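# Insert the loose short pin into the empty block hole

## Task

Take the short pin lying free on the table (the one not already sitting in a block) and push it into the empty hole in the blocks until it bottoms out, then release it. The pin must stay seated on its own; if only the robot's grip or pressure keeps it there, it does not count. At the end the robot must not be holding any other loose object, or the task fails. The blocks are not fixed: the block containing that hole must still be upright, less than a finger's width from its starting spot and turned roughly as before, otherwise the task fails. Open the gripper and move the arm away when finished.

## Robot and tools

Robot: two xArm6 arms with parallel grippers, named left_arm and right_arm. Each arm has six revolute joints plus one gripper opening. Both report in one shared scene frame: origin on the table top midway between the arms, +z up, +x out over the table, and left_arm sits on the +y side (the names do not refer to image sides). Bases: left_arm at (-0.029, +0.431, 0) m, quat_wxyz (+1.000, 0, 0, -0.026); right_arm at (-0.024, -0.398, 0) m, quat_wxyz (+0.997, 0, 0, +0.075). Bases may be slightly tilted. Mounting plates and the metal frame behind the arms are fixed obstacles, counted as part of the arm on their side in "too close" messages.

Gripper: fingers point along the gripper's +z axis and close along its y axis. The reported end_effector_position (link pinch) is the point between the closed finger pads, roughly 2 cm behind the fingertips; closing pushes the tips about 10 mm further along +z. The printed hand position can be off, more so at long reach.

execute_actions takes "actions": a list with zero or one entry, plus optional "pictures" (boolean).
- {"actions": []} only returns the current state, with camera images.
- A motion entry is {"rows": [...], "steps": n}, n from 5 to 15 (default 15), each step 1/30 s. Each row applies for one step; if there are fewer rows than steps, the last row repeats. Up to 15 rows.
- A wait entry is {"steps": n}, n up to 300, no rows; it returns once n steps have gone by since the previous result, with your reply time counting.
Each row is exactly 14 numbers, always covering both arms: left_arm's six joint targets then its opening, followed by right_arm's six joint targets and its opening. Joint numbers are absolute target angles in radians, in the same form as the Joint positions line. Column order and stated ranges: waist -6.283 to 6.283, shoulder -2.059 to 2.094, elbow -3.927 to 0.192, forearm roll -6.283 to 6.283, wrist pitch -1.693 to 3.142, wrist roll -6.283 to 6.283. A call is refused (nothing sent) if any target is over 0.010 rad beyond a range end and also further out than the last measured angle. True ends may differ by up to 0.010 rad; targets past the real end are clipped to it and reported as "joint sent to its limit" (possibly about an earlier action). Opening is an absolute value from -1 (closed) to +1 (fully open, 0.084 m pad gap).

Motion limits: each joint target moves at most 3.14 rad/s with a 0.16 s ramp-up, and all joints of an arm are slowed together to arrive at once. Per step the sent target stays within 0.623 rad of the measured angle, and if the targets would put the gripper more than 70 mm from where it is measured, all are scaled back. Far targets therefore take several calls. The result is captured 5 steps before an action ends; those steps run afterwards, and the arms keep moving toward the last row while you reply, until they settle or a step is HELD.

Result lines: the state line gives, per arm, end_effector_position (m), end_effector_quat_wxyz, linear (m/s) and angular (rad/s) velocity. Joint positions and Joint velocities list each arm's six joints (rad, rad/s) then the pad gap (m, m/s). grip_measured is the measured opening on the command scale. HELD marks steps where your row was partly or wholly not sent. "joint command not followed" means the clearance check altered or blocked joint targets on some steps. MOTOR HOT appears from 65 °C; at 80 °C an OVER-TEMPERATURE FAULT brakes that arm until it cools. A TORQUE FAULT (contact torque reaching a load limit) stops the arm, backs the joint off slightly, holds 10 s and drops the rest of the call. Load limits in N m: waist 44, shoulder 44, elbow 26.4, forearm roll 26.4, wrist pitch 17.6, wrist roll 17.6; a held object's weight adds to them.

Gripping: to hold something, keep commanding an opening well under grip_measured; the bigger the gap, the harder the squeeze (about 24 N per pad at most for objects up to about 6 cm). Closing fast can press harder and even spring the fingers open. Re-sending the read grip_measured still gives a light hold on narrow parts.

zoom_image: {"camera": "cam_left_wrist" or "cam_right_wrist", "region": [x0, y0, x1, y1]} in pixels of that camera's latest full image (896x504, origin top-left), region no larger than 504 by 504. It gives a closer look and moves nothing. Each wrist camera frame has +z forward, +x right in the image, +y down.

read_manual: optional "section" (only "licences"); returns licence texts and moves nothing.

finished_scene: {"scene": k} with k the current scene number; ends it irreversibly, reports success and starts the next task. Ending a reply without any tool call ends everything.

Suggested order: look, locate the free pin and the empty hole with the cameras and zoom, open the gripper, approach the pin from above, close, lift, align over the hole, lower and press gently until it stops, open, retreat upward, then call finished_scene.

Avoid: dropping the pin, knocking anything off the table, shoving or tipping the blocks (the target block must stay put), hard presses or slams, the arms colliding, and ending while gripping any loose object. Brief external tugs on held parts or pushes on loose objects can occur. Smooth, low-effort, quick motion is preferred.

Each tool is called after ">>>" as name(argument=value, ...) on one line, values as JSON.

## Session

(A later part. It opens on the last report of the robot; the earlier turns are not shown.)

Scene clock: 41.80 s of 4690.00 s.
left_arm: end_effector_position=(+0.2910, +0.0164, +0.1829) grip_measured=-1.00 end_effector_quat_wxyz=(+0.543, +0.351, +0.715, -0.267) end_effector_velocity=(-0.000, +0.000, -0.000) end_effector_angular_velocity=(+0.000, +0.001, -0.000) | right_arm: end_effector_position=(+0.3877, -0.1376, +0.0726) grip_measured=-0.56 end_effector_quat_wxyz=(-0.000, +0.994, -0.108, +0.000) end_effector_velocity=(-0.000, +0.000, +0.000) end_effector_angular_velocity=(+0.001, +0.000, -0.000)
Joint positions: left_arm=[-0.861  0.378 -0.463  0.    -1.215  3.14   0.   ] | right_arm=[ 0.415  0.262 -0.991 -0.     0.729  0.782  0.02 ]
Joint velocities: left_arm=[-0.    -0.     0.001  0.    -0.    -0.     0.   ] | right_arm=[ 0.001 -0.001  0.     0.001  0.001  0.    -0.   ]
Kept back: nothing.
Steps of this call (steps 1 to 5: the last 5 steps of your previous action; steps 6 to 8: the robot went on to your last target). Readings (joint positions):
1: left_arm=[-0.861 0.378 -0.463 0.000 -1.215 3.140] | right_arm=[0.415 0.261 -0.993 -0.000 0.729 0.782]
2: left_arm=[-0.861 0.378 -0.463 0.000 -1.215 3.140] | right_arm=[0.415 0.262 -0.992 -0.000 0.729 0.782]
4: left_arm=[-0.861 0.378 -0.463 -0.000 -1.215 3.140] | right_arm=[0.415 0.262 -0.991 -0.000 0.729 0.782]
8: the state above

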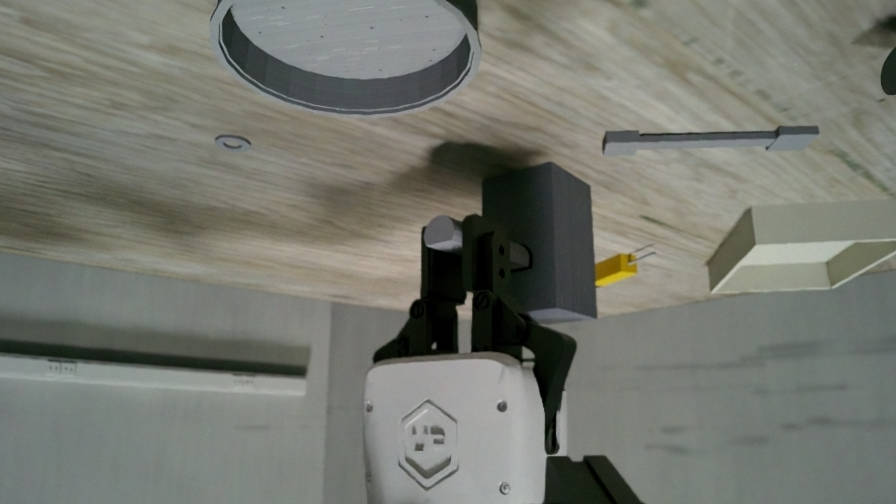

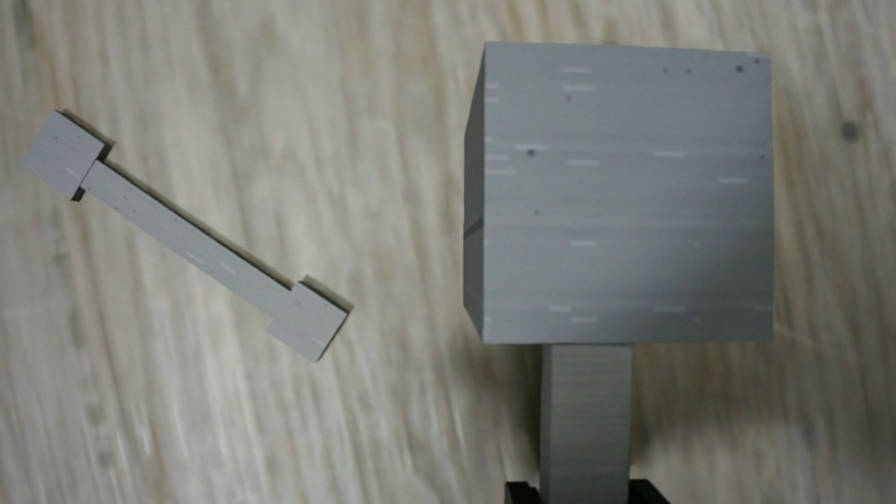

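>>> execute_actions(actions=[{"rows": [[-0.861,0.378,-0.463,0,-1.215,3.14,-1, 0.4140,0.2610,-0.9891,0,0.7283,0.7812,-1],[-0.861,0.378,-0.463,0,-1.215,3.14,-1, 0.4140,0.2610,-0.9891,0,0.7283,0.7812,-1],[-0.861,0.378,-0.463,0,-1.215,3.14,-1, 0.4140,0.2610,-0.9891,0,0.7283,0.7812,-1],[-0.861,0.378,-0.463,0,-1.215,3.14,-1, 0.4140,0.2610,-0.9891,0,0.7283,0.7812,-1],[-0.861,0.378,-0.463,0,-1.215,3.14,-1, 0.4128,0.2626,-0.9914,0,0.7290,0.7800,-1],[-0.861,0.378,-0.463,0,-1.215,3.14,-1, 0.4116,0.2643,-0.9938,0,0.7297,0.7788,-1],[-0.861,0.378,-0.463,0,-1.215,3.14,-1, 0.4104,0.2659,-0.9961,0,0.7304,0.7776,-1],[-0.861,0.378,-0.463,0,-1.215,3.14,-1, 0.4092,0.2675,-0.9984,0,0.7311,0.7764,-1],[-0.861,0.378,-0.463,0,-1.215,3.14,-1, 0.4080,0.2692,-1.0007,0,0.7318,0.7752,-1],[-0.861,0.378,-0.463,0,-1.215,3.14,-1, 0.4068,0.2708,-1.0031,0,0.7325,0.7740,-1],[-0.861,0.378,-0.463,0,-1.215,3.14,-1, 0.4056,0.2725,-1.0054,0,0.7332,0.7729,-1],[-0.861,0.378,-0.463,0,-1.215,3.14,-1, 0.4044,0.2741,-1.0077,0,0.7339,0.7717,-1]], "steps": 15}])

>>> execute_actions(actions=[{"steps": 10}], pictures=true)

>>> zoom_image(camera="cam_left_wrist", region=[420, 205, 560, 295])

Scene clock: 43.07 s of 4690.00 s.
left_arm: end_effector_position=(+0.2910, +0.0164, +0.1829) grip_measured=-1.00 end_effector_quat_wxyz=(+0.543, +0.351, +0.715, -0.267) end_effector_velocity=(+0.000, -0.000, +0.000) end_effector_angular_velocity=(-0.000, +0.000, +0.000) | right_arm: end_effector_position=(+0.3904, -0.1389, +0.0725) grip_measured=-0.56 end_effector_quat_wxyz=(+0.000, +0.994, -0.108, -0.000) end_effector_velocity=(+0.024, -0.006, -0.001) end_effector_angular_velocity=(-0.000, +0.000, -0.003)
Joint positions: left_arm=[-0.861  0.378 -0.463 -0.    -1.215  3.14   0.   ] | right_arm=[ 0.409  0.267 -0.998 -0.     0.731  0.777  0.02 ]
Joint velocities: left_arm=[ 0.     0.    -0.001  0.     0.001 -0.     0.   ] | right_arm=[-0.037  0.049 -0.069 -0.     0.02  -0.033  0.   ]
Steps of this call (steps 1 to 15: the robot went on to your last target; steps 16 to 28: nothing new was sent; steps 29 to 38: the first 10 steps of this action). Readings (joint positions):
29: left_arm=[-0.861 0.378 -0.463 -0.000 -1.215 3.140] | right_arm=[0.415 0.262 -0.991 -0.000 0.729 0.782]
30: left_arm=[-0.861 0.378 -0.463 0.000 -1.215 3.140] | right_arm=[0.415 0.262 -0.990 -0.000 0.729 0.782]
32: left_arm=[-0.861 0.378 -0.463 -0.000 -1.215 3.140] | right_arm=[0.414 0.261 -0.989 0.000 0.728 0.781]
36: left_arm=[-0.861 0.378 -0.463 0.000 -1.215 3.140] | right_arm=[0.412 0.264 -0.994 0.000 0.730 0.779]
38: the state above

Scene clock: 43.40 s of 4690.00 s.
left_arm: end_effector_position=(+0.2910, +0.0164, +0.1829) grip_measured=-1.00 end_effector_quat_wxyz=(+0.543, +0.351, +0.715, -0.267) end_effector_velocity=(-0.000, +0.000, -0.001) end_effector_angular_velocity=(+0.002, +0.001, -0.000) | right_arm: end_effector_position=(+0.3936, -0.1398, +0.0724) grip_measured=-0.56 end_effector_quat_wxyz=(+0.000, +0.994, -0.108, -0.000) end_effector_velocity=(+0.000, +0.000, +0.000) end_effector_angular_velocity=(+0.001, -0.001, +0.002)
Joint positions: left_arm=[-0.861  0.378 -0.463 -0.    -1.215  3.14   0.   ] | right_arm=[ 0.404  0.274 -1.008  0.     0.734  0.772  0.02 ]
Joint velocities: left_arm=[0.    0.001 0.001 0.    0.    0.001 0.   ] | right_arm=[ 0.001 -0.001 -0.     0.    -0.    -0.001 -0.   ]
Kept back: nothing.
Steps of this call (steps 1 to 5: the last 5 steps of your previous action; steps 6 to 10: the robot went on to your last target). Readings (joint positions):
1: left_arm=[-0.861 0.378 -0.463 0.000 -1.215 3.140] | right_arm=[0.408 0.269 -1.001 -0.000 0.732 0.775]
2: left_arm=[-0.861 0.378 -0.463 -0.000 -1.215 3.140] | right_arm=[0.407 0.271 -1.003 -0.000 0.732 0.774]
4: left_arm=[-0.861 0.378 -0.463 -0.000 -1.215 3.140] | right_arm=[0.405 0.273 -1.006 -0.000 0.733 0.772]
8: left_arm=[-0.861 0.378 -0.463 -0.000 -1.215 3.140] | right_arm=[0.404 0.274 -1.008 0.000 0.734 0.772]
10: the state above

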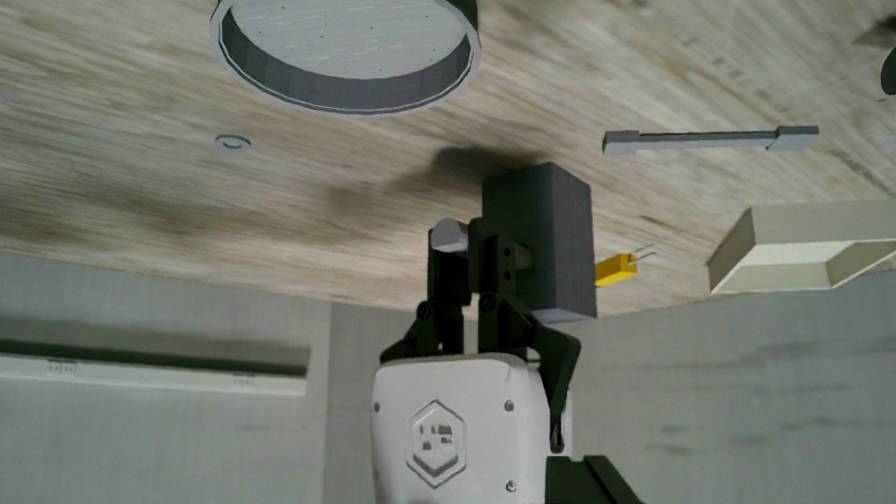

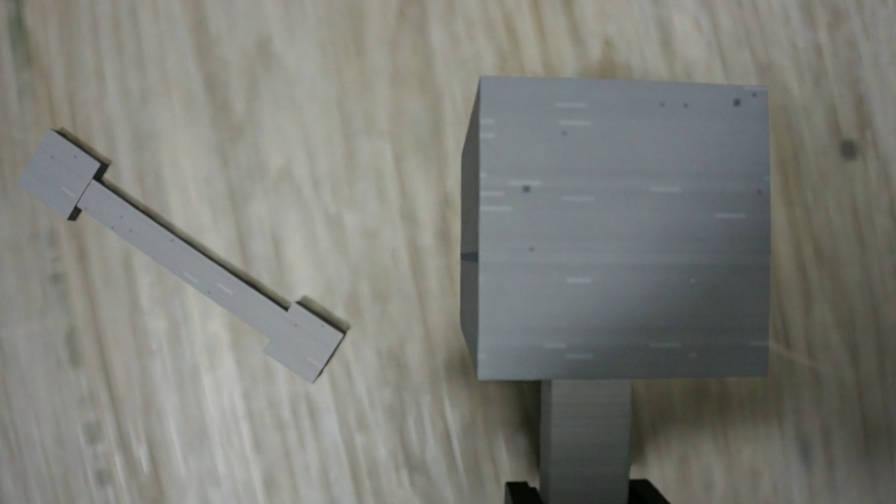

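Region (420, 205, 560, 295) of cam_left_wrist's 896x504 image, scaled by 3.600, with more detail than that image has; it fills the top 324 rows of this view, and the rest is white.

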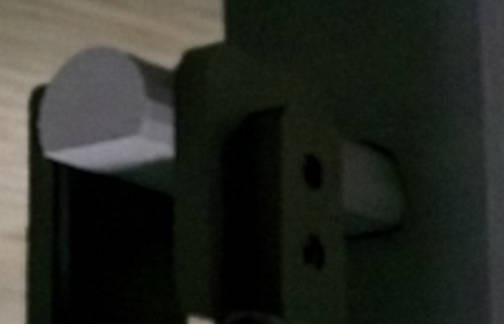

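>>> execute_actions(actions=[{"rows": [[-0.861,0.378,-0.463,0,-1.215,3.14,-1, 0.4030,0.2762,-1.0107,0,0.7349,0.7703,-1],[-0.861,0.378,-0.463,0,-1.215,3.14,-1, 0.4016,0.2782,-1.0137,0,0.7358,0.7689,-1],[-0.861,0.378,-0.463,0,-1.215,3.14,-1, 0.4002,0.2803,-1.0168,0,0.7368,0.7675,-1],[-0.861,0.378,-0.463,0,-1.215,3.14,-1, 0.3988,0.2824,-1.0198,0,0.7377,0.7661,-1],[-0.861,0.378,-0.463,0,-1.215,3.14,-1, 0.3975,0.2844,-1.0228,0,0.7387,0.7648,-1],[-0.861,0.378,-0.463,0,-1.215,3.14,-1, 0.3961,0.2865,-1.0258,0,0.7396,0.7634,-1],[-0.861,0.378,-0.463,0,-1.215,3.14,-1, 0.3947,0.2886,-1.0288,0,0.7406,0.7620,-1],[-0.861,0.378,-0.463,0,-1.215,3.14,-1, 0.3933,0.2906,-1.0318,0,0.7415,0.7606,-1],[-0.861,0.378,-0.463,0,-1.215,3.14,-1, 0.3919,0.2927,-1.0349,0,0.7425,0.7592,-1],[-0.861,0.378,-0.463,0,-1.215,3.14,-1, 0.3905,0.2948,-1.0379,0,0.7434,0.7578,-1]], "steps": 12}])

>>> execute_actions(actions=[{"steps": 9}], pictures=true)

Scene clock: 44.07 s of 4690.00 s.
left_arm: end_effector_position=(+0.2910, +0.0164, +0.1829) grip_measured=-1.00 end_effector_quat_wxyz=(+0.543, +0.351, +0.715, -0.267) end_effector_velocity=(+0.000, +0.000, +0.001) end_effector_angular_velocity=(-0.001, -0.001, +0.000) | right_arm: end_effector_position=(+0.3984, -0.1408, +0.0724) grip_measured=-0.56 end_effector_quat_wxyz=(+0.000, +0.994, -0.108, -0.000) end_effector_velocity=(+0.029, -0.006, -0.000) end_effector_angular_velocity=(-0.000, -0.000, -0.000)
Joint positions: left_arm=[-0.861  0.378 -0.463 -0.    -1.215  3.14   0.   ] | right_arm=[ 0.398  0.284 -1.022 -0.     0.739  0.765  0.02 ]
Joint velocities: left_arm=[ 0.    -0.001  0.001 -0.    -0.     0.     0.   ] | right_arm=[-0.042  0.062 -0.09  -0.     0.028 -0.041 -0.   ]
Steps of this call (steps 1 to 13: the robot went on to your last target; steps 14 to 20: the first 7 steps of this action). Readings (joint positions):
14: left_arm=[-0.861 0.378 -0.463 0.000 -1.215 3.140] | right_arm=[0.404 0.274 -1.008 0.000 0.734 0.772]
15: left_arm=[-0.861 0.378 -0.463 -0.000 -1.215 3.140] | right_arm=[0.404 0.275 -1.009 0.000 0.734 0.771]
17: left_arm=[-0.861 0.378 -0.463 -0.000 -1.215 3.140] | right_arm=[0.402 0.278 -1.014 0.000 0.736 0.769]
20: the state above

Scene clock: 44.37 s of 4690.00 s.
left_arm: end_effector_position=(+0.2910, +0.0164, +0.1829) grip_measured=-1.00 end_effector_quat_wxyz=(+0.543, +0.351, +0.715, -0.267) end_effector_velocity=(+0.000, +0.000, -0.001) end_effector_angular_velocity=(+0.002, +0.001, +0.000) | right_arm: end_effector_position=(+0.4034, -0.1419, +0.0724) grip_measured=-0.56 end_effector_quat_wxyz=(+0.000, +0.994, -0.108, -0.000) end_effector_velocity=(-0.000, +0.000, +0.000) end_effector_angular_velocity=(-0.001, +0.000, +0.003)
Joint positions: left_arm=[-0.861  0.378 -0.463  0.    -1.215  3.14   0.   ] | right_arm=[ 0.391  0.295 -1.038  0.     0.743  0.758  0.02 ]
Joint velocities: left_arm=[0.001 0.002 0.001 0.    0.    0.    0.   ] | right_arm=[ 0.001 -0.    -0.001 -0.001  0.002 -0.001 -0.   ]
Kept back: nothing.
Steps of this call (steps 1 to 5: the last 5 steps of your previous action; steps 6 to 9: the robot went on to your last target). Readings (joint positions):
1: left_arm=[-0.861 0.378 -0.463 0.000 -1.215 3.140] | right_arm=[0.396 0.286 -1.025 -0.000 0.739 0.764]
2: left_arm=[-0.861 0.378 -0.463 -0.000 -1.215 3.140] | right_arm=[0.395 0.288 -1.028 -0.000 0.740 0.762]
4: left_arm=[-0.861 0.378 -0.463 -0.000 -1.215 3.140] | right_arm=[0.392 0.292 -1.034 -0.000 0.742 0.760]
8: left_arm=[-0.861 0.378 -0.463 -0.000 -1.215 3.140] | right_arm=[0.390 0.295 -1.038 -0.000 0.743 0.758]
9: the state above

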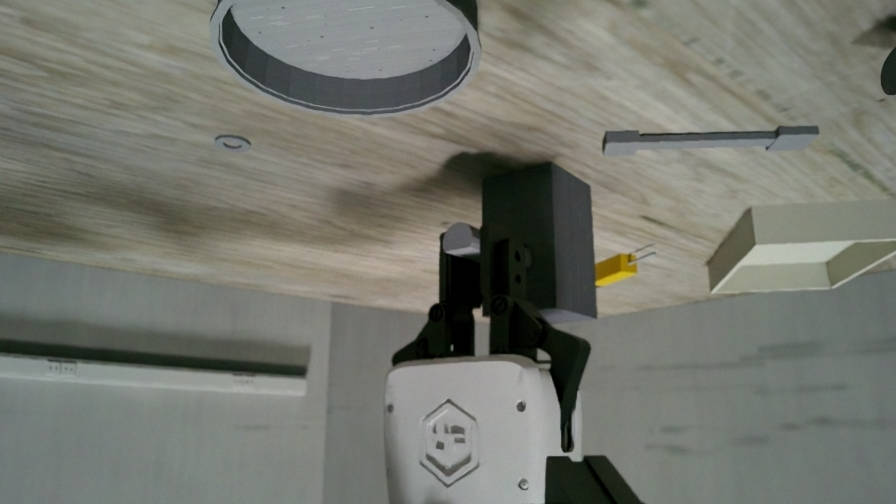

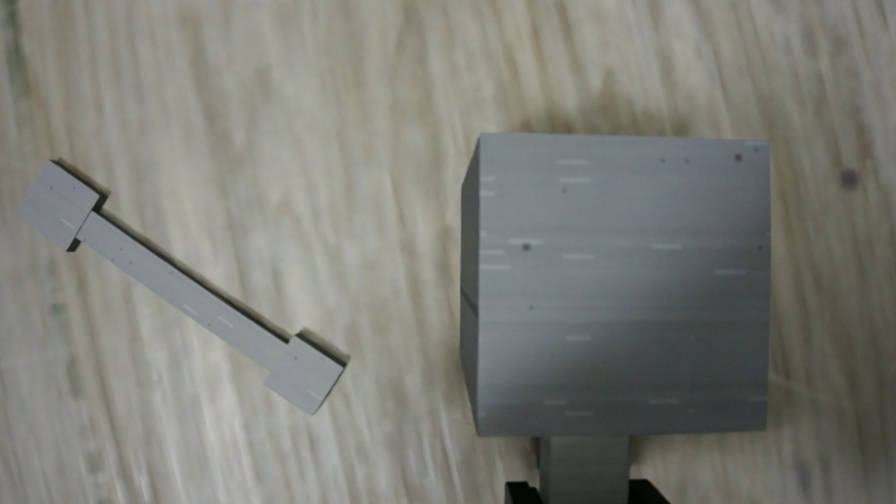

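>>> execute_actions(actions=[{"rows": [[-0.861,0.378,-0.463,0,-1.215,3.14,-1, 0.3892,0.2969,-1.0410,0,0.7444,0.7565,-1],[-0.861,0.378,-0.463,0,-1.215,3.14,-1, 0.3878,0.2990,-1.0441,0,0.7454,0.7551,-1],[-0.861,0.378,-0.463,0,-1.215,3.14,-1, 0.3865,0.3011,-1.0472,0,0.7464,0.7538,-1],[-0.861,0.378,-0.463,0,-1.215,3.14,-1, 0.3852,0.3032,-1.0503,0,0.7474,0.7525,-1],[-0.861,0.378,-0.463,0,-1.215,3.14,-1, 0.3839,0.3053,-1.0534,0,0.7484,0.7512,-1],[-0.861,0.378,-0.463,0,-1.215,3.14,-1, 0.3825,0.3074,-1.0565,0,0.7494,0.7498,-1],[-0.861,0.378,-0.463,0,-1.215,3.14,-1, 0.3812,0.3095,-1.0596,0,0.7504,0.7485,-1],[-0.861,0.378,-0.463,0,-1.215,3.14,-1, 0.3799,0.3116,-1.0627,0,0.7514,0.7472,-1],[-0.861,0.378,-0.463,0,-1.215,3.14,-1, 0.3785,0.3137,-1.0658,0,0.7524,0.7458,-1],[-0.861,0.378,-0.463,0,-1.215,3.14,-1, 0.3772,0.3158,-1.0689,0,0.7534,0.7445,-1]], "steps": 12}])

>>> execute_actions(actions=[{"steps": 9}], pictures=true)

Scene clock: 45.10 s of 4690.00 s.
left_arm: end_effector_position=(+0.2910, +0.0164, +0.1829) grip_measured=-1.00 end_effector_quat_wxyz=(+0.543, +0.351, +0.715, -0.267) end_effector_velocity=(+0.000, -0.000, +0.000) end_effector_angular_velocity=(-0.001, -0.000, +0.000) | right_arm: end_effector_position=(+0.4082, -0.1428, +0.0724) grip_measured=-0.56 end_effector_quat_wxyz=(+0.000, +0.994, -0.108, -0.000) end_effector_velocity=(+0.029, -0.006, -0.000) end_effector_angular_velocity=(+0.000, -0.000, -0.001)
Joint positions: left_arm=[-0.861  0.378 -0.463  0.    -1.215  3.14   0.   ] | right_arm=[ 0.384  0.305 -1.053 -0.     0.748  0.751  0.02 ]
Joint velocities: left_arm=[ 0.     0.    -0.001  0.    -0.     0.     0.   ] | right_arm=[-0.04   0.063 -0.092  0.     0.029 -0.039 -0.   ]
Steps of this call (steps 1 to 15: the robot went on to your last target; steps 16 to 22: the first 7 steps of this action). Readings (joint positions):
16: left_arm=[-0.861 0.378 -0.463 0.000 -1.215 3.140] | right_arm=[0.390 0.295 -1.038 0.000 0.744 0.758]
17: left_arm=[-0.861 0.378 -0.463 0.000 -1.215 3.140] | right_arm=[0.390 0.296 -1.039 0.000 0.744 0.757]
19: left_arm=[-0.861 0.378 -0.463 0.000 -1.215 3.140] | right_arm=[0.388 0.299 -1.044 0.000 0.745 0.755]
22: the state above

Scene clock: 45.40 s of 4690.00 s.
left_arm: end_effector_position=(+0.2910, +0.0164, +0.1829) grip_measured=-1.00 end_effector_quat_wxyz=(+0.543, +0.351, +0.715, -0.267) end_effector_velocity=(+0.000, -0.000, -0.000) end_effector_angular_velocity=(+0.000, -0.001, -0.000) | right_arm: end_effector_position=(+0.4128, -0.1439, +0.0723) grip_measured=-0.56 end_effector_quat_wxyz=(+0.000, +0.994, -0.108, -0.000) end_effector_velocity=(+0.001, +0.000, +0.000) end_effector_angular_velocity=(+0.001, -0.000, -0.001)
Joint positions: left_arm=[-0.861  0.378 -0.463 -0.    -1.215  3.14   0.   ] | right_arm=[ 0.378  0.316 -1.068  0.     0.754  0.745  0.02 ]
Joint velocities: left_arm=[-0.     0.001 -0.     0.    -0.001  0.     0.   ] | right_arm=[-0.     0.    -0.002  0.001  0.    -0.001  0.   ]
Kept back: nothing.
Steps of this call (steps 1 to 5: the last 5 steps of your previous action; steps 6 to 9: the robot went on to your last target). Readings (joint positions):
1: left_arm=[-0.861 0.378 -0.463 0.000 -1.215 3.140] | right_arm=[0.383 0.307 -1.056 -0.000 0.749 0.750]
2: left_arm=[-0.861 0.378 -0.463 -0.000 -1.215 3.140] | right_arm=[0.381 0.309 -1.059 -0.000 0.750 0.749]
4: left_arm=[-0.861 0.378 -0.463 -0.000 -1.215 3.140] | right_arm=[0.379 0.313 -1.065 0.000 0.753 0.746]
8: left_arm=[-0.861 0.378 -0.463 0.000 -1.215 3.140] | right_arm=[0.378 0.316 -1.068 0.000 0.754 0.745]
9: the state above

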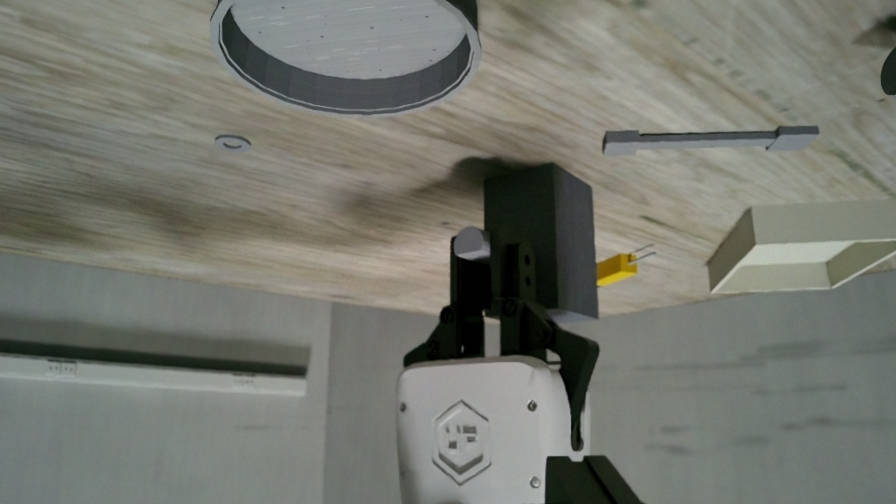

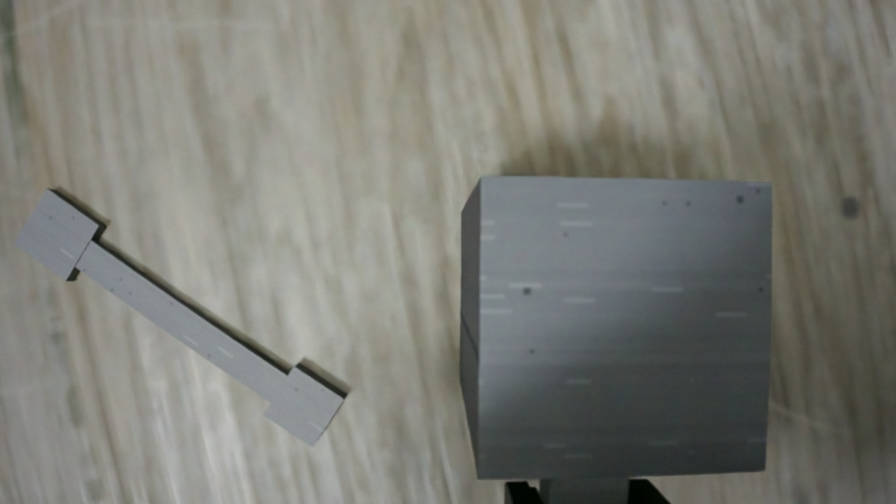

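>>> execute_actions(actions=[{"rows": [[-0.861,0.378,-0.463,0,-1.215,3.14,-1, 0.378,0.3150,-1.0680,0,0.7532,0.745,-0.4],[-0.861,0.378,-0.463,0,-1.215,3.14,-1, 0.378,0.3150,-1.0680,0,0.7532,0.745,0.0],[-0.861,0.378,-0.463,0,-1.215,3.14,-1, 0.378,0.3150,-1.0680,0,0.7532,0.745,1]], "steps": 11}])

>>> execute_actions(actions=[{"rows": [[-0.861,0.378,-0.463,0,-1.215,3.14,-1, 0.3709,0.3277,-1.0872,0,0.7598,0.7379,1],[-0.861,0.378,-0.463,0,-1.215,3.14,-1, 0.3638,0.3403,-1.1065,0,0.7663,0.7308,1],[-0.861,0.378,-0.463,0,-1.215,3.14,-1, 0.3566,0.3530,-1.1257,0,0.7729,0.7237,1],[-0.861,0.378,-0.463,0,-1.215,3.14,-1, 0.3495,0.3656,-1.1449,0,0.7794,0.7166,1],[-0.861,0.378,-0.463,0,-1.215,3.14,-1, 0.3424,0.3783,-1.1642,0,0.7860,0.7095,1],[-0.861,0.378,-0.463,0,-1.215,3.14,-1, 0.3353,0.3909,-1.1834,0,0.7926,0.7023,1],[-0.861,0.378,-0.463,0,-1.215,3.14,-1, 0.3282,0.4036,-1.2026,0,0.7991,0.6952,1],[-0.861,0.378,-0.463,0,-1.215,3.14,-1, 0.3210,0.4162,-1.2218,0,0.8057,0.6881,1],[-0.861,0.378,-0.463,0,-1.215,3.14,-1, 0.3139,0.4289,-1.2411,0,0.8122,0.6810,0.9],[-0.861,0.378,-0.463,0,-1.215,3.14,-1, 0.3068,0.4415,-1.2603,0,0.8188,0.6739,0.8],[-0.861,0.378,-0.463,0,-1.215,3.14,-1, 0.3068,0.4415,-1.2603,0,0.8188,0.6739,0.7],[-0.861,0.378,-0.463,0,-1.215,3.14,-1, 0.3068,0.4415,-1.2603,0,0.8188,0.6739,0.6],[-0.861,0.378,-0.463,0,-1.215,3.14,-1, 0.3068,0.4415,-1.2603,0,0.8188,0.6739,0.52],[-0.861,0.378,-0.463,0,-1.215,3.14,-1, 0.3068,0.4415,-1.2603,0,0.8188,0.6739,0.45],[-0.861,0.378,-0.463,0,-1.215,3.14,-1, 0.3068,0.4415,-1.2603,0,0.8188,0.6739,0.4]], "steps": 15}])

>>> execute_actions(actions=[{"rows": [[-0.861,0.378,-0.463,0,-1.215,3.14,-1, 0.3068,0.4415,-1.2603,0,0.8188,0.6739,0.35],[-0.861,0.378,-0.463,0,-1.215,3.14,-1, 0.3068,0.4415,-1.2603,0,0.8188,0.6739,0.3],[-0.861,0.378,-0.463,0,-1.215,3.14,-1, 0.3068,0.4415,-1.2603,0,0.8188,0.6739,0.25],[-0.861,0.378,-0.463,0,-1.215,3.14,-1, 0.3068,0.4415,-1.2603,0,0.8188,0.6739,0.2],[-0.861,0.378,-0.463,0,-1.215,3.14,-1, 0.3068,0.4415,-1.2603,0,0.8188,0.6739,0.1],[-0.861,0.378,-0.463,0,-1.215,3.14,-1, 0.3068,0.4415,-1.2603,0,0.8188,0.6739,0.0],[-0.861,0.378,-0.463,0,-1.215,3.14,-1, 0.3068,0.4415,-1.2603,0,0.8188,0.6739,-0.2]], "steps": 13}], pictures=true)

Scene clock: 46.63 s of 4690.00 s.
left_arm: end_effector_position=(+0.2910, +0.0164, +0.1829) grip_measured=-1.00 end_effector_quat_wxyz=(+0.543, +0.351, +0.715, -0.267) end_effector_velocity=(-0.000, -0.000, -0.000) end_effector_angular_velocity=(+0.001, -0.001, -0.001) | right_arm: end_effector_position=(+0.4135, -0.1436, +0.0731) grip_measured=+0.14 end_effector_quat_wxyz=(-0.000, +0.994, -0.108, +0.001) end_effector_velocity=(-0.003, -0.001, -0.003) end_effector_angular_velocity=(-0.005, +0.008, +0.003)
Joint positions: left_arm=[-0.861  0.378 -0.463  0.    -1.215  3.14   0.   ] | right_arm=[ 0.377  0.315 -1.069 -0.     0.753  0.745  0.05 ]
Joint velocities: left_arm=[-0.001  0.     0.     0.     0.     0.001  0.   ] | right_arm=[ 0.002  0.001  0.006  0.     0.003 -0.001  0.183]
Steps of this call (steps 1 to 30: the robot went on to your last target; step 31: nothing new was sent; steps 32 to 37: the first 6 steps of this action). Readings (joint positions):
32: left_arm=[-0.861 0.378 -0.463 -0.000 -1.215 3.140] | right_arm=[0.377 0.316 -1.069 -0.000 0.753 0.745]
33: left_arm=[-0.861 0.378 -0.463 0.000 -1.215 3.140] | right_arm=[0.377 0.316 -1.069 -0.000 0.753 0.745]
35: left_arm=[-0.861 0.378 -0.463 0.000 -1.215 3.140] | right_arm=[0.377 0.315 -1.069 -0.000 0.752 0.745]
37: the state above

Scene clock: 47.13 s of 4690.00 s.
left_arm: end_effector_position=(+0.2910, +0.0164, +0.1829) grip_measured=-1.00 end_effector_quat_wxyz=(+0.543, +0.351, +0.715, -0.267) end_effector_velocity=(+0.000, +0.001, +0.000) end_effector_angular_velocity=(-0.000, -0.000, +0.001) | right_arm: end_effector_position=(+0.4551, -0.1524, +0.0729) grip_measured=+0.86 end_effector_quat_wxyz=(-0.000, +0.994, -0.109, +0.000) end_effector_velocity=(+0.163, -0.045, -0.004) end_effector_angular_velocity=(-0.002, +0.004, +0.001)
Joint positions: left_arm=[-0.861  0.378 -0.463 -0.    -1.215  3.14   0.   ] | right_arm=[ 0.324  0.41  -1.212 -0.     0.802  0.692  0.079]
Joint velocities: left_arm=[ 0.001 -0.001  0.001  0.    -0.    -0.     0.   ] | right_arm=[-0.212  0.378 -0.57  -0.001  0.196 -0.212 -0.107]
Steps of this call (steps 1 to 5: the last 5 steps of your previous action; steps 6 to 15: the first 10 steps of this action). Readings (joint positions):
6: left_arm=[-0.861 0.378 -0.463 -0.000 -1.215 3.140] | right_arm=[0.378 0.315 -1.069 -0.000 0.753 0.745]
7: left_arm=[-0.861 0.378 -0.463 -0.000 -1.215 3.140] | right_arm=[0.376 0.319 -1.075 -0.000 0.756 0.742]
9: left_arm=[-0.861 0.378 -0.463 0.000 -1.215 3.140] | right_arm=[0.367 0.336 -1.101 -0.000 0.765 0.733]
13: left_arm=[-0.861 0.378 -0.463 0.000 -1.215 3.140] | right_arm=[0.339 0.385 -1.174 -0.000 0.789 0.706]
15: the state above

Scene clock: 47.57 s of 4690.00 s.
left_arm: end_effector_position=(+0.2910, +0.0164, +0.1829) grip_measured=-1.00 end_effector_quat_wxyz=(+0.543, +0.351, +0.715, -0.267) end_effector_velocity=(-0.000, -0.000, +0.000) end_effector_angular_velocity=(+0.000, -0.002, -0.001) | right_arm: end_effector_position=(+0.4684, -0.1562, +0.0726) grip_measured=+0.19 end_effector_quat_wxyz=(+0.000, +0.994, -0.108, -0.000) end_effector_velocity=(-0.000, -0.000, -0.001) end_effector_angular_velocity=(-0.001, +0.003, -0.001)
Joint positions: left_arm=[-0.861  0.378 -0.463  0.    -1.215  3.14   0.   ] | right_arm=[ 0.307  0.441 -1.26   0.     0.819  0.674  0.052]
Joint velocities: left_arm=[-0.001 -0.001  0.    -0.    -0.     0.002  0.   ] | right_arm=[-0.001  0.003 -0.001  0.001  0.001 -0.     0.   ]
Steps of this call (steps 1 to 5: the last 5 steps of your previous action; steps 6 to 13: the first 8 steps of this action). Readings (joint positions):
6: left_arm=[-0.861 0.378 -0.463 -0.000 -1.215 3.140] | right_arm=[0.307 0.441 -1.259 -0.000 0.818 0.674]
7: left_arm=[-0.861 0.378 -0.463 0.000 -1.215 3.140] | right_arm=[0.307 0.441 -1.259 0.000 0.819 0.674]
9: left_arm=[-0.861 0.378 -0.463 -0.000 -1.215 3.140] | right_arm=[0.307 0.441 -1.260 0.000 0.819 0.674]
13: the state above

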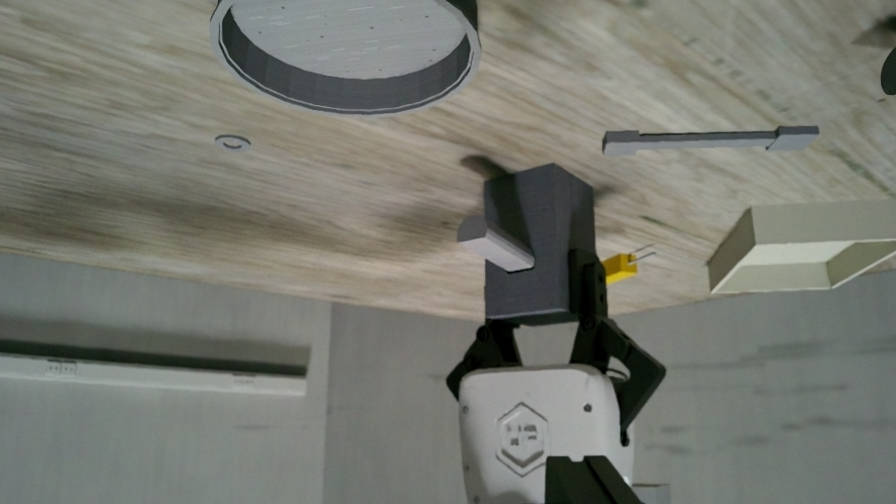

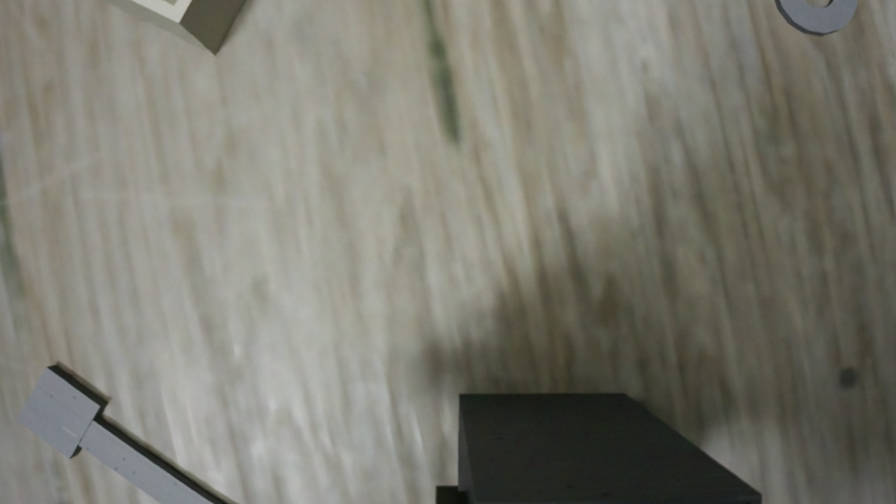

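>>> execute_actions(actions=[{"rows": [[-0.861,0.378,-0.463,0,-1.215,3.14,-1, 0.3080,0.4391,-1.2565,0,0.8175,0.6751,-0.2],[-0.861,0.378,-0.463,0,-1.215,3.14,-1, 0.3092,0.4366,-1.2528,0,0.8161,0.6763,-0.2],[-0.861,0.378,-0.463,0,-1.215,3.14,-1, 0.3104,0.4342,-1.2490,0,0.8148,0.6775,-0.2],[-0.861,0.378,-0.463,0,-1.215,3.14,-1, 0.3116,0.4318,-1.2452,0,0.8134,0.6787,-0.2],[-0.861,0.378,-0.463,0,-1.215,3.14,-1, 0.3129,0.4294,-1.2415,0,0.8121,0.6800,-0.2],[-0.861,0.378,-0.463,0,-1.215,3.14,-1, 0.3141,0.4269,-1.2377,0,0.8108,0.6812,-0.2],[-0.861,0.378,-0.463,0,-1.215,3.14,-1, 0.3153,0.4245,-1.2339,0,0.8094,0.6824,-0.2],[-0.861,0.378,-0.463,0,-1.215,3.14,-1, 0.3165,0.4221,-1.2301,0,0.8081,0.6836,-0.2],[-0.861,0.378,-0.463,0,-1.215,3.14,-1, 0.3177,0.4196,-1.2264,0,0.8067,0.6848,-0.2],[-0.861,0.378,-0.463,0,-1.215,3.14,-1, 0.3189,0.4172,-1.2226,0,0.8054,0.686,-0.2]], "steps": 14}])

>>> execute_actions(actions=[{"steps": 7}], pictures=true)

>>> zoom_image(camera="cam_left_wrist", region=[400, 150, 620, 330])

Scene clock: 48.27 s of 4690.00 s.
left_arm: end_effector_position=(+0.2910, +0.0164, +0.1829) grip_measured=-1.00 end_effector_quat_wxyz=(+0.543, +0.351, +0.715, -0.267) end_effector_velocity=(-0.001, -0.000, +0.000) end_effector_angular_velocity=(+0.000, -0.000, -0.001) | right_arm: end_effector_position=(+0.4619, -0.1547, +0.0725) grip_measured=+0.19 end_effector_quat_wxyz=(-0.000, +0.994, -0.109, +0.000) end_effector_velocity=(-0.033, +0.008, -0.000) end_effector_angular_velocity=(-0.001, +0.003, +0.003)
Joint positions: left_arm=[-0.861  0.378 -0.463  0.    -1.215  3.14   0.   ] | right_arm=[ 0.315  0.425 -1.235 -0.     0.809  0.682  0.052]
Joint velocities: left_arm=[-0.001 -0.     0.     0.    -0.     0.     0.   ] | right_arm=[ 0.039 -0.074  0.114  0.001 -0.037  0.035 -0.   ]
Steps of this call (steps 1 to 5: the last 5 steps of your previous action; steps 6 to 12: the robot went on to your last target; steps 13 to 21: the first 9 steps of this action). Readings (joint positions):
13: left_arm=[-0.861 0.378 -0.463 0.000 -1.215 3.140] | right_arm=[0.307 0.441 -1.260 0.000 0.819 0.674]
14: left_arm=[-0.861 0.378 -0.463 0.000 -1.215 3.140] | right_arm=[0.307 0.441 -1.259 -0.000 0.818 0.674]
16: left_arm=[-0.861 0.378 -0.463 0.000 -1.215 3.140] | right_arm=[0.308 0.437 -1.254 -0.000 0.815 0.676]
20: left_arm=[-0.861 0.378 -0.463 0.000 -1.215 3.140] | right_arm=[0.313 0.428 -1.239 -0.000 0.810 0.681]
21: the state above

Scene clock: 48.50 s of 4690.00 s.
left_arm: end_effector_position=(+0.2910, +0.0164, +0.1829) grip_measured=-1.00 end_effector_quat_wxyz=(+0.543, +0.351, +0.715, -0.267) end_effector_velocity=(+0.001, +0.000, +0.001) end_effector_angular_velocity=(-0.001, -0.001, +0.001) | right_arm: end_effector_position=(+0.4585, -0.1540, +0.0725) grip_measured=+0.19 end_effector_quat_wxyz=(-0.000, +0.994, -0.108, +0.000) end_effector_velocity=(-0.001, +0.000, -0.001) end_effector_angular_velocity=(+0.000, +0.001, +0.000)
Joint positions: left_arm=[-0.861  0.378 -0.463 -0.    -1.215  3.14   0.   ] | right_arm=[ 0.319  0.417 -1.223  0.     0.805  0.686  0.052]
Joint velocities: left_arm=[ 0.001 -0.    -0.001 -0.     0.     0.     0.   ] | right_arm=[ 0.001  0.     0.002  0.001 -0.001 -0.     0.   ]
Kept back: nothing.
Steps of this call (steps 1 to 5: the last 5 steps of your previous action; steps 6 to 7: the robot went on to your last target). Readings (joint positions):
1: left_arm=[-0.861 0.378 -0.463 -0.000 -1.215 3.140] | right_arm=[0.316 0.423 -1.231 0.000 0.808 0.683]
2: left_arm=[-0.861 0.378 -0.463 -0.000 -1.215 3.140] | right_arm=[0.317 0.420 -1.227 0.000 0.807 0.685]
4: left_arm=[-0.861 0.378 -0.463 -0.000 -1.215 3.140] | right_arm=[0.319 0.418 -1.224 0.000 0.806 0.686]
7: the state above

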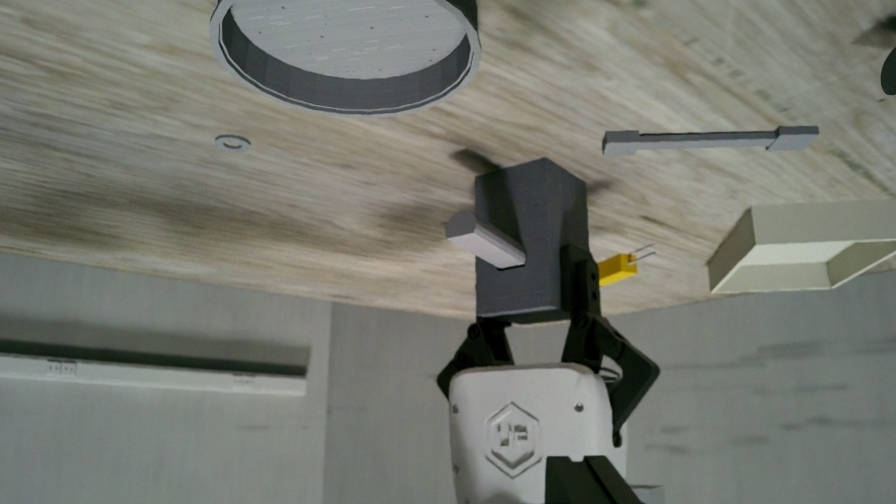

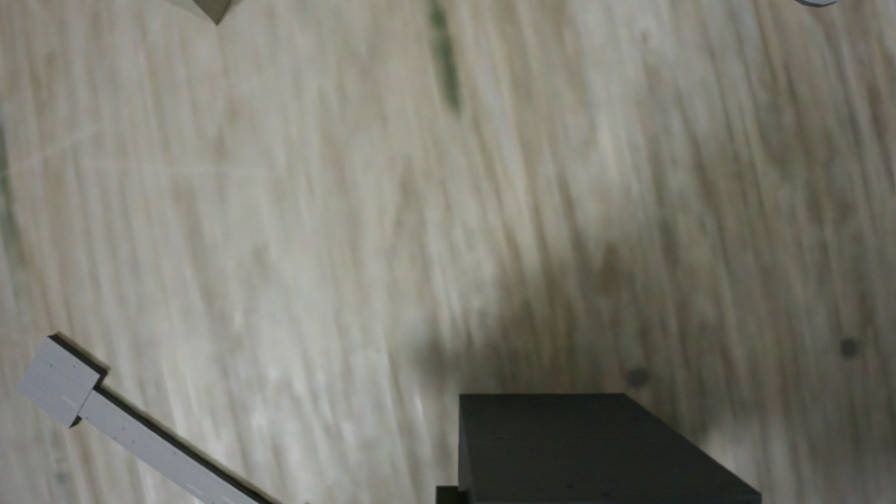

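Region (400, 150, 620, 330) of cam_left_wrist's 896x504 image, scaled by 2.291, with more detail than that image has; it fills the top 412 rows of this view, and the rest is white.

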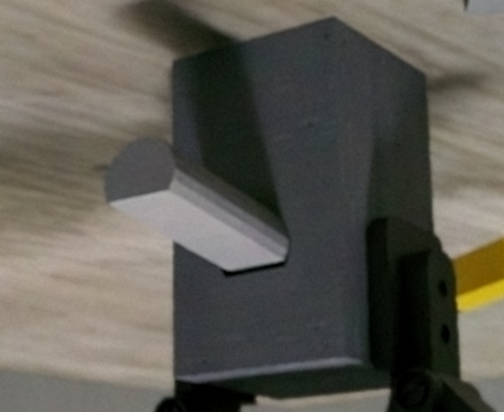

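>>> execute_actions(actions=[{"rows": [[-0.861,0.378,-0.463,0,-1.215,3.14,-1, 0.3189,0.4172,-1.2226,0,0.8054,0.686,0.3],[-0.861,0.378,-0.463,0,-1.215,3.14,-1, 0.3189,0.4172,-1.2226,0,0.8054,0.686,0.6],[-0.861,0.378,-0.463,0,-1.215,3.14,-1, 0.3189,0.4172,-1.2226,0,0.8054,0.686,1],[-0.861,0.378,-0.463,0,-1.215,3.14,-1, 0.3189,0.4172,-1.2226,0,0.8054,0.686,1],[-0.861,0.378,-0.463,0,-1.215,3.14,-1, 0.3189,0.4172,-1.2226,0,0.8054,0.686,1],[-0.861,0.378,-0.463,0,-1.215,3.14,-1, 0.3329,0.3975,-1.1904,0,0.7929,0.7000,1],[-0.861,0.378,-0.463,0,-1.215,3.14,-1, 0.3469,0.3778,-1.1582,0,0.7804,0.7140,1],[-0.861,0.378,-0.463,0,-1.215,3.14,-1, 0.3609,0.3580,-1.1259,0,0.7679,0.7280,1],[-0.861,0.378,-0.463,0,-1.215,3.14,-1, 0.3749,0.3383,-1.0937,0,0.7554,0.7420,1],[-0.861,0.378,-0.463,0,-1.215,3.14,-1, 0.3889,0.3186,-1.0615,0,0.7429,0.7561,1],[-0.861,0.378,-0.463,0,-1.215,3.14,-1, 0.4029,0.2989,-1.0293,0,0.7304,0.7701,1],[-0.861,0.378,-0.463,0,-1.215,3.14,-1, 0.4169,0.2792,-0.9971,0,0.7179,0.7841,1],[-0.861,0.378,-0.463,0,-1.215,3.14,-1, 0.4309,0.2594,-0.9648,0,0.7054,0.7981,1],[-0.861,0.378,-0.463,0,-1.215,3.14,-1, 0.4449,0.2397,-0.9326,0,0.6929,0.8121,1],[-0.861,0.378,-0.463,0,-1.215,3.14,-1, 0.4589,0.2200,-0.9004,0,0.6804,0.8261,1]], "steps": 15}])

>>> execute_actions(actions=[{"steps": 11}], pictures=true)

Scene clock: 49.87 s of 4690.00 s.
left_arm: end_effector_position=(+0.2910, +0.0164, +0.1829) grip_measured=-1.00 end_effector_quat_wxyz=(+0.543, +0.351, +0.715, -0.267) end_effector_velocity=(-0.000, -0.000, +0.000) end_effector_angular_velocity=(-0.000, -0.001, -0.001) | right_arm: end_effector_position=(+0.4356, -0.1467, +0.0712) grip_measured=+1.00 end_effector_quat_wxyz=(-0.000, +0.994, -0.109, +0.000) end_effector_velocity=(-0.274, +0.090, -0.020) end_effector_angular_velocity=(-0.006, +0.014, +0.035)
Joint positions: left_arm=[-0.861  0.378 -0.463 -0.    -1.215  3.14   0.   ] | right_arm=[ 0.351  0.37  -1.146 -0.     0.775  0.72   0.084]
Joint velocities: left_arm=[-0.001  0.    -0.001  0.     0.     0.     0.   ] | right_arm=[ 0.401 -0.525  0.863  0.002 -0.323  0.365  0.   ]
Steps of this call (steps 1 to 30: the robot went on to your last target; step 31: nothing new was sent; steps 32 to 41: the first 10 steps of this action). Readings (joint positions):
32: left_arm=[-0.861 0.378 -0.463 -0.000 -1.215 3.140] | right_arm=[0.319 0.417 -1.223 0.000 0.805 0.686]
33: left_arm=[-0.861 0.378 -0.463 -0.000 -1.215 3.140] | right_arm=[0.319 0.417 -1.222 -0.000 0.806 0.686]
35: left_arm=[-0.861 0.378 -0.463 -0.000 -1.215 3.140] | right_arm=[0.319 0.417 -1.222 -0.000 0.806 0.686]
39: left_arm=[-0.861 0.378 -0.463 -0.000 -1.215 3.140] | right_arm=[0.328 0.401 -1.197 -0.000 0.795 0.698]
41: the state above

Scene clock: 50.23 s of 4690.00 s.
left_arm: end_effector_position=(+0.2910, +0.0164, +0.1829) grip_measured=-1.00 end_effector_quat_wxyz=(+0.543, +0.351, +0.715, -0.267) end_effector_velocity=(+0.001, +0.000, +0.000) end_effector_angular_velocity=(-0.001, -0.001, +0.001) | right_arm: end_effector_position=(+0.3585, -0.1319, +0.0639) grip_measured=+1.00 end_effector_quat_wxyz=(+0.000, +0.994, -0.108, -0.000) end_effector_velocity=(+0.008, -0.001, +0.007) end_effector_angular_velocity=(+0.020, -0.029, -0.031)
Joint positions: left_arm=[-0.861  0.378 -0.463 -0.    -1.215  3.14   0.   ] | right_arm=[ 0.459  0.221 -0.902  0.     0.682  0.825  0.084]
Joint velocities: left_arm=[ 0.001 -0.    -0.001 -0.     0.     0.     0.   ] | right_arm=[-0.012 -0.017  0.007 -0.    -0.026  0.02   0.   ]
Kept back: nothing.
Steps of this call (steps 1 to 5: the last 5 steps of your previous action; steps 6 to 11: the robot went on to your last target). Readings (joint positions):
1: left_arm=[-0.861 0.378 -0.463 -0.000 -1.215 3.140] | right_arm=[0.365 0.352 -1.116 -0.000 0.764 0.732]
2: left_arm=[-0.861 0.378 -0.463 0.000 -1.215 3.140] | right_arm=[0.379 0.333 -1.085 -0.000 0.753 0.746]
4: left_arm=[-0.861 0.378 -0.463 -0.000 -1.215 3.140] | right_arm=[0.407 0.294 -1.022 -0.000 0.728 0.773]
8: left_arm=[-0.861 0.378 -0.463 -0.000 -1.215 3.140] | right_arm=[0.455 0.229 -0.914 0.000 0.688 0.819]
11: the state above

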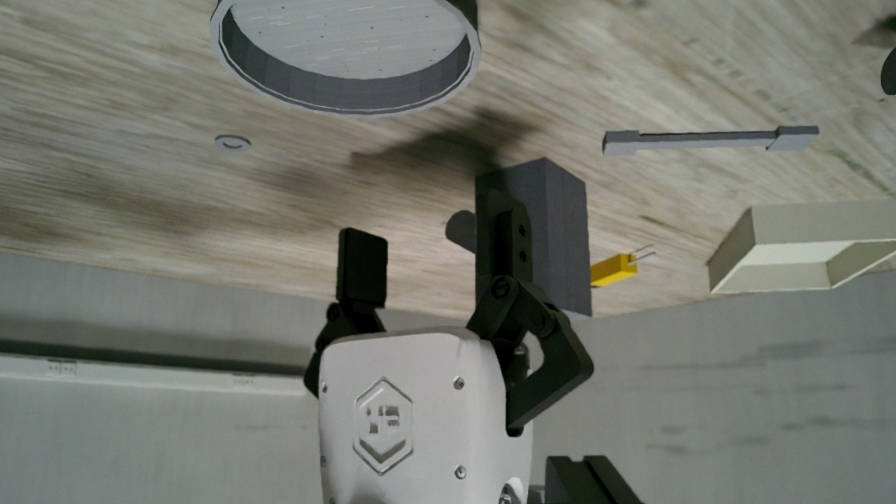

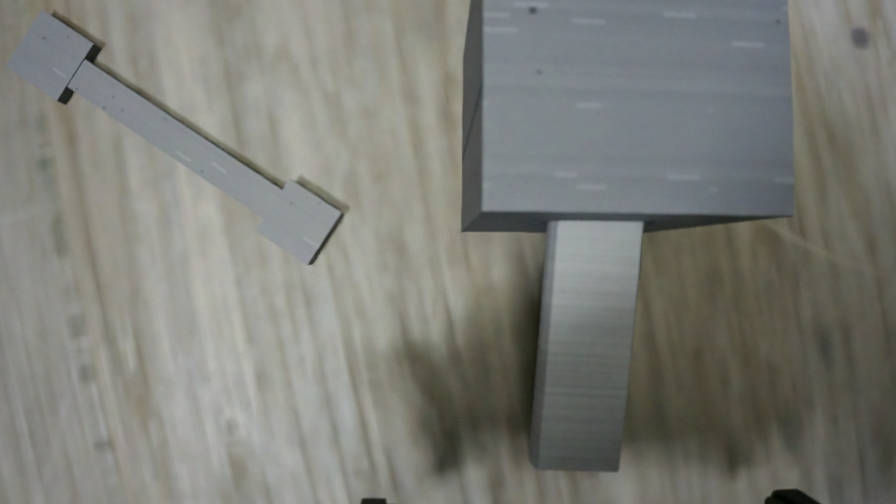

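>>> execute_actions(actions=[{"rows": [[-0.861,0.378,-0.463,0,-1.215,3.14,-1, 0.4559,0.2240,-0.9060,0,0.6820,0.8231,-1]], "steps": 14}])

>>> execute_actions(actions=[{"rows": [[-0.861,0.378,-0.463,0,-1.215,3.14,-1, 0.4544,0.2259,-0.9088,0,0.6829,0.8216,-1],[-0.861,0.378,-0.463,0,-1.215,3.14,-1, 0.4529,0.2279,-0.9116,0,0.6837,0.8201,-1],[-0.861,0.378,-0.463,0,-1.215,3.14,-1, 0.4514,0.2299,-0.9144,0,0.6845,0.8186,-1],[-0.861,0.378,-0.463,0,-1.215,3.14,-1, 0.4499,0.2319,-0.9172,0,0.6853,0.8171,-1],[-0.861,0.378,-0.463,0,-1.215,3.14,-1, 0.4484,0.2339,-0.9200,0,0.6861,0.8156,-1],[-0.861,0.378,-0.463,0,-1.215,3.14,-1, 0.4469,0.2358,-0.9228,0,0.6870,0.8141,-1],[-0.861,0.378,-0.463,0,-1.215,3.14,-1, 0.4454,0.2378,-0.9256,0,0.6878,0.8126,-1]], "steps": 10}])

>>> execute_actions(actions=[{"steps": 9}], pictures=true)

Scene clock: 51.10 s of 4690.00 s.
left_arm: end_effector_position=(+0.2910, +0.0164, +0.1829) grip_measured=-1.00 end_effector_quat_wxyz=(+0.543, +0.351, +0.715, -0.267) end_effector_velocity=(+0.001, +0.000, +0.001) end_effector_angular_velocity=(-0.002, -0.003, +0.001) | right_arm: end_effector_position=(+0.3601, -0.1323, +0.0640) grip_measured=-0.29 end_effector_quat_wxyz=(+0.000, +0.994, -0.108, -0.000) end_effector_velocity=(-0.000, +0.000, +0.000) end_effector_angular_velocity=(-0.000, -0.000, +0.003)
Joint positions: left_arm=[-0.861  0.378 -0.463  0.    -1.215  3.14   0.   ] | right_arm=[ 0.456  0.224 -0.906  0.     0.682  0.823  0.031]
Joint velocities: left_arm=[ 0.001 -0.002 -0.    -0.    -0.     0.001  0.   ] | right_arm=[ 0.001 -0.001  0.    -0.001  0.    -0.001 -0.191]
Steps of this call (steps 1 to 17: the robot went on to your last target; steps 18 to 26: the first 9 steps of this action). Readings (joint positions):
18: left_arm=[-0.861 0.378 -0.463 -0.000 -1.215 3.140] | right_arm=[0.459 0.220 -0.901 0.000 0.681 0.826]
19: left_arm=[-0.861 0.378 -0.463 0.000 -1.215 3.140] | right_arm=[0.458 0.221 -0.902 -0.000 0.681 0.825]
21: left_arm=[-0.861 0.378 -0.463 0.000 -1.215 3.140] | right_arm=[0.456 0.223 -0.905 -0.000 0.682 0.824]
25: left_arm=[-0.861 0.378 -0.463 -0.000 -1.215 3.140] | right_arm=[0.456 0.224 -0.906 0.000 0.682 0.823]
26: the state above

Scene clock: 51.43 s of 4690.00 s.
left_arm: end_effector_position=(+0.2910, +0.0164, +0.1829) grip_measured=-1.00 end_effector_quat_wxyz=(+0.543, +0.351, +0.715, -0.267) end_effector_velocity=(+0.000, +0.000, -0.001) end_effector_angular_velocity=(+0.002, +0.000, +0.000) | right_arm: end_effector_position=(+0.3630, -0.1327, +0.0640) grip_measured=-1.00 end_effector_quat_wxyz=(-0.000, +0.994, -0.108, +0.000) end_effector_velocity=(+0.029, -0.006, +0.000) end_effector_angular_velocity=(+0.001, -0.002, -0.004)
Joint positions: left_arm=[-0.861  0.378 -0.463  0.    -1.215  3.14   0.   ] | right_arm=[ 0.452  0.23  -0.914 -0.     0.684  0.819  0.   ]
Joint velocities: left_arm=[ 0.     0.001  0.001 -0.     0.     0.001  0.   ] | right_arm=[-0.046  0.057 -0.081 -0.001  0.022 -0.042  0.   ]
Steps of this call (steps 1 to 5: the last 5 steps of your previous action; steps 6 to 10: the first 5 steps of this action). Readings (joint positions):
6: left_arm=[-0.861 0.378 -0.463 0.000 -1.215 3.140] | right_arm=[0.456 0.224 -0.906 0.000 0.682 0.823]
7: left_arm=[-0.861 0.378 -0.463 0.000 -1.215 3.140] | right_arm=[0.455 0.225 -0.907 0.000 0.682 0.822]
9: left_arm=[-0.861 0.378 -0.463 -0.000 -1.215 3.140] | right_arm=[0.453 0.228 -0.912 -0.000 0.684 0.820]
10: the state above

Scene clock: 51.73 s of 4690.00 s.
left_arm: end_effector_position=(+0.2910, +0.0164, +0.1829) grip_measured=-1.00 end_effector_quat_wxyz=(+0.543, +0.351, +0.715, -0.267) end_effector_velocity=(+0.000, +0.000, +0.000) end_effector_angular_velocity=(-0.001, +0.001, +0.001) | right_arm: end_effector_position=(+0.3665, -0.1336, +0.0636) grip_measured=-1.00 end_effector_quat_wxyz=(+0.000, +0.994, -0.108, -0.001) end_effector_velocity=(+0.001, +0.000, +0.001) end_effector_angular_velocity=(+0.001, -0.003, +0.002)
Joint positions: left_arm=[-0.861  0.378 -0.463  0.    -1.215  3.14   0.   ] | right_arm=[ 0.446  0.238 -0.925  0.     0.688  0.813  0.   ]
Joint velocities: left_arm=[ 0.     0.    -0.    -0.    -0.    -0.001  0.   ] | right_arm=[-0.001 -0.    -0.002 -0.001 -0.001 -0.002  0.   ]
Kept back: nothing.
Steps of this call (steps 1 to 5: the last 5 steps of your previous action; steps 6 to 9: the robot went on to your last target). Readings (joint positions):
1: left_arm=[-0.861 0.378 -0.463 0.000 -1.215 3.140] | right_arm=[0.450 0.232 -0.917 -0.000 0.685 0.817]
2: left_arm=[-0.861 0.378 -0.463 0.000 -1.215 3.140] | right_arm=[0.449 0.234 -0.920 0.000 0.686 0.816]
4: left_arm=[-0.861 0.378 -0.463 -0.000 -1.215 3.140] | right_arm=[0.447 0.237 -0.923 0.000 0.688 0.814]
8: left_arm=[-0.861 0.378 -0.463 -0.000 -1.215 3.140] | right_arm=[0.446 0.238 -0.925 0.000 0.688 0.813]
9: the state above

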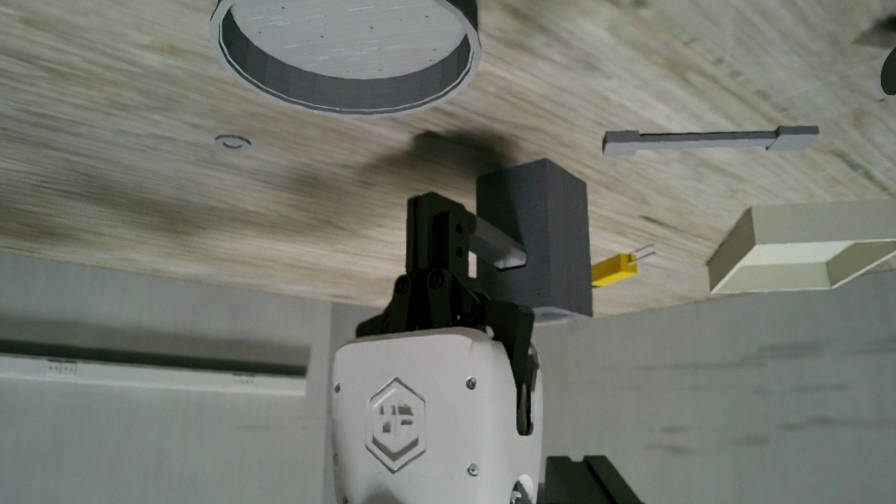

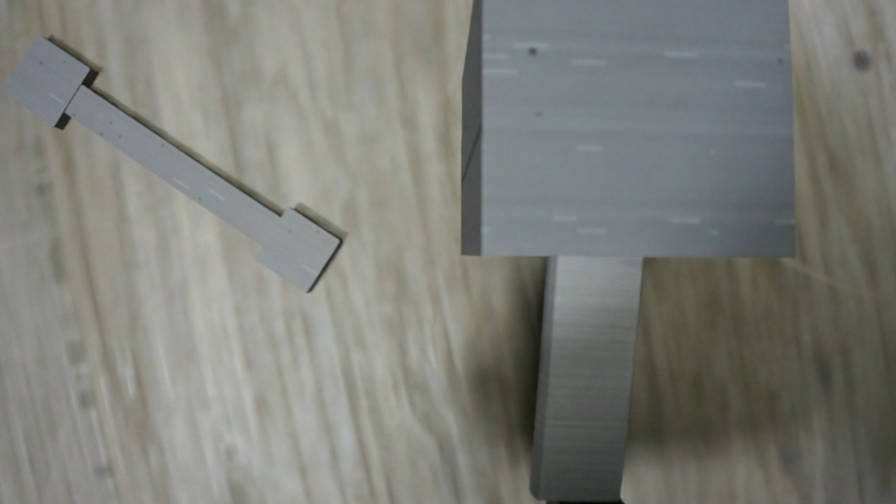

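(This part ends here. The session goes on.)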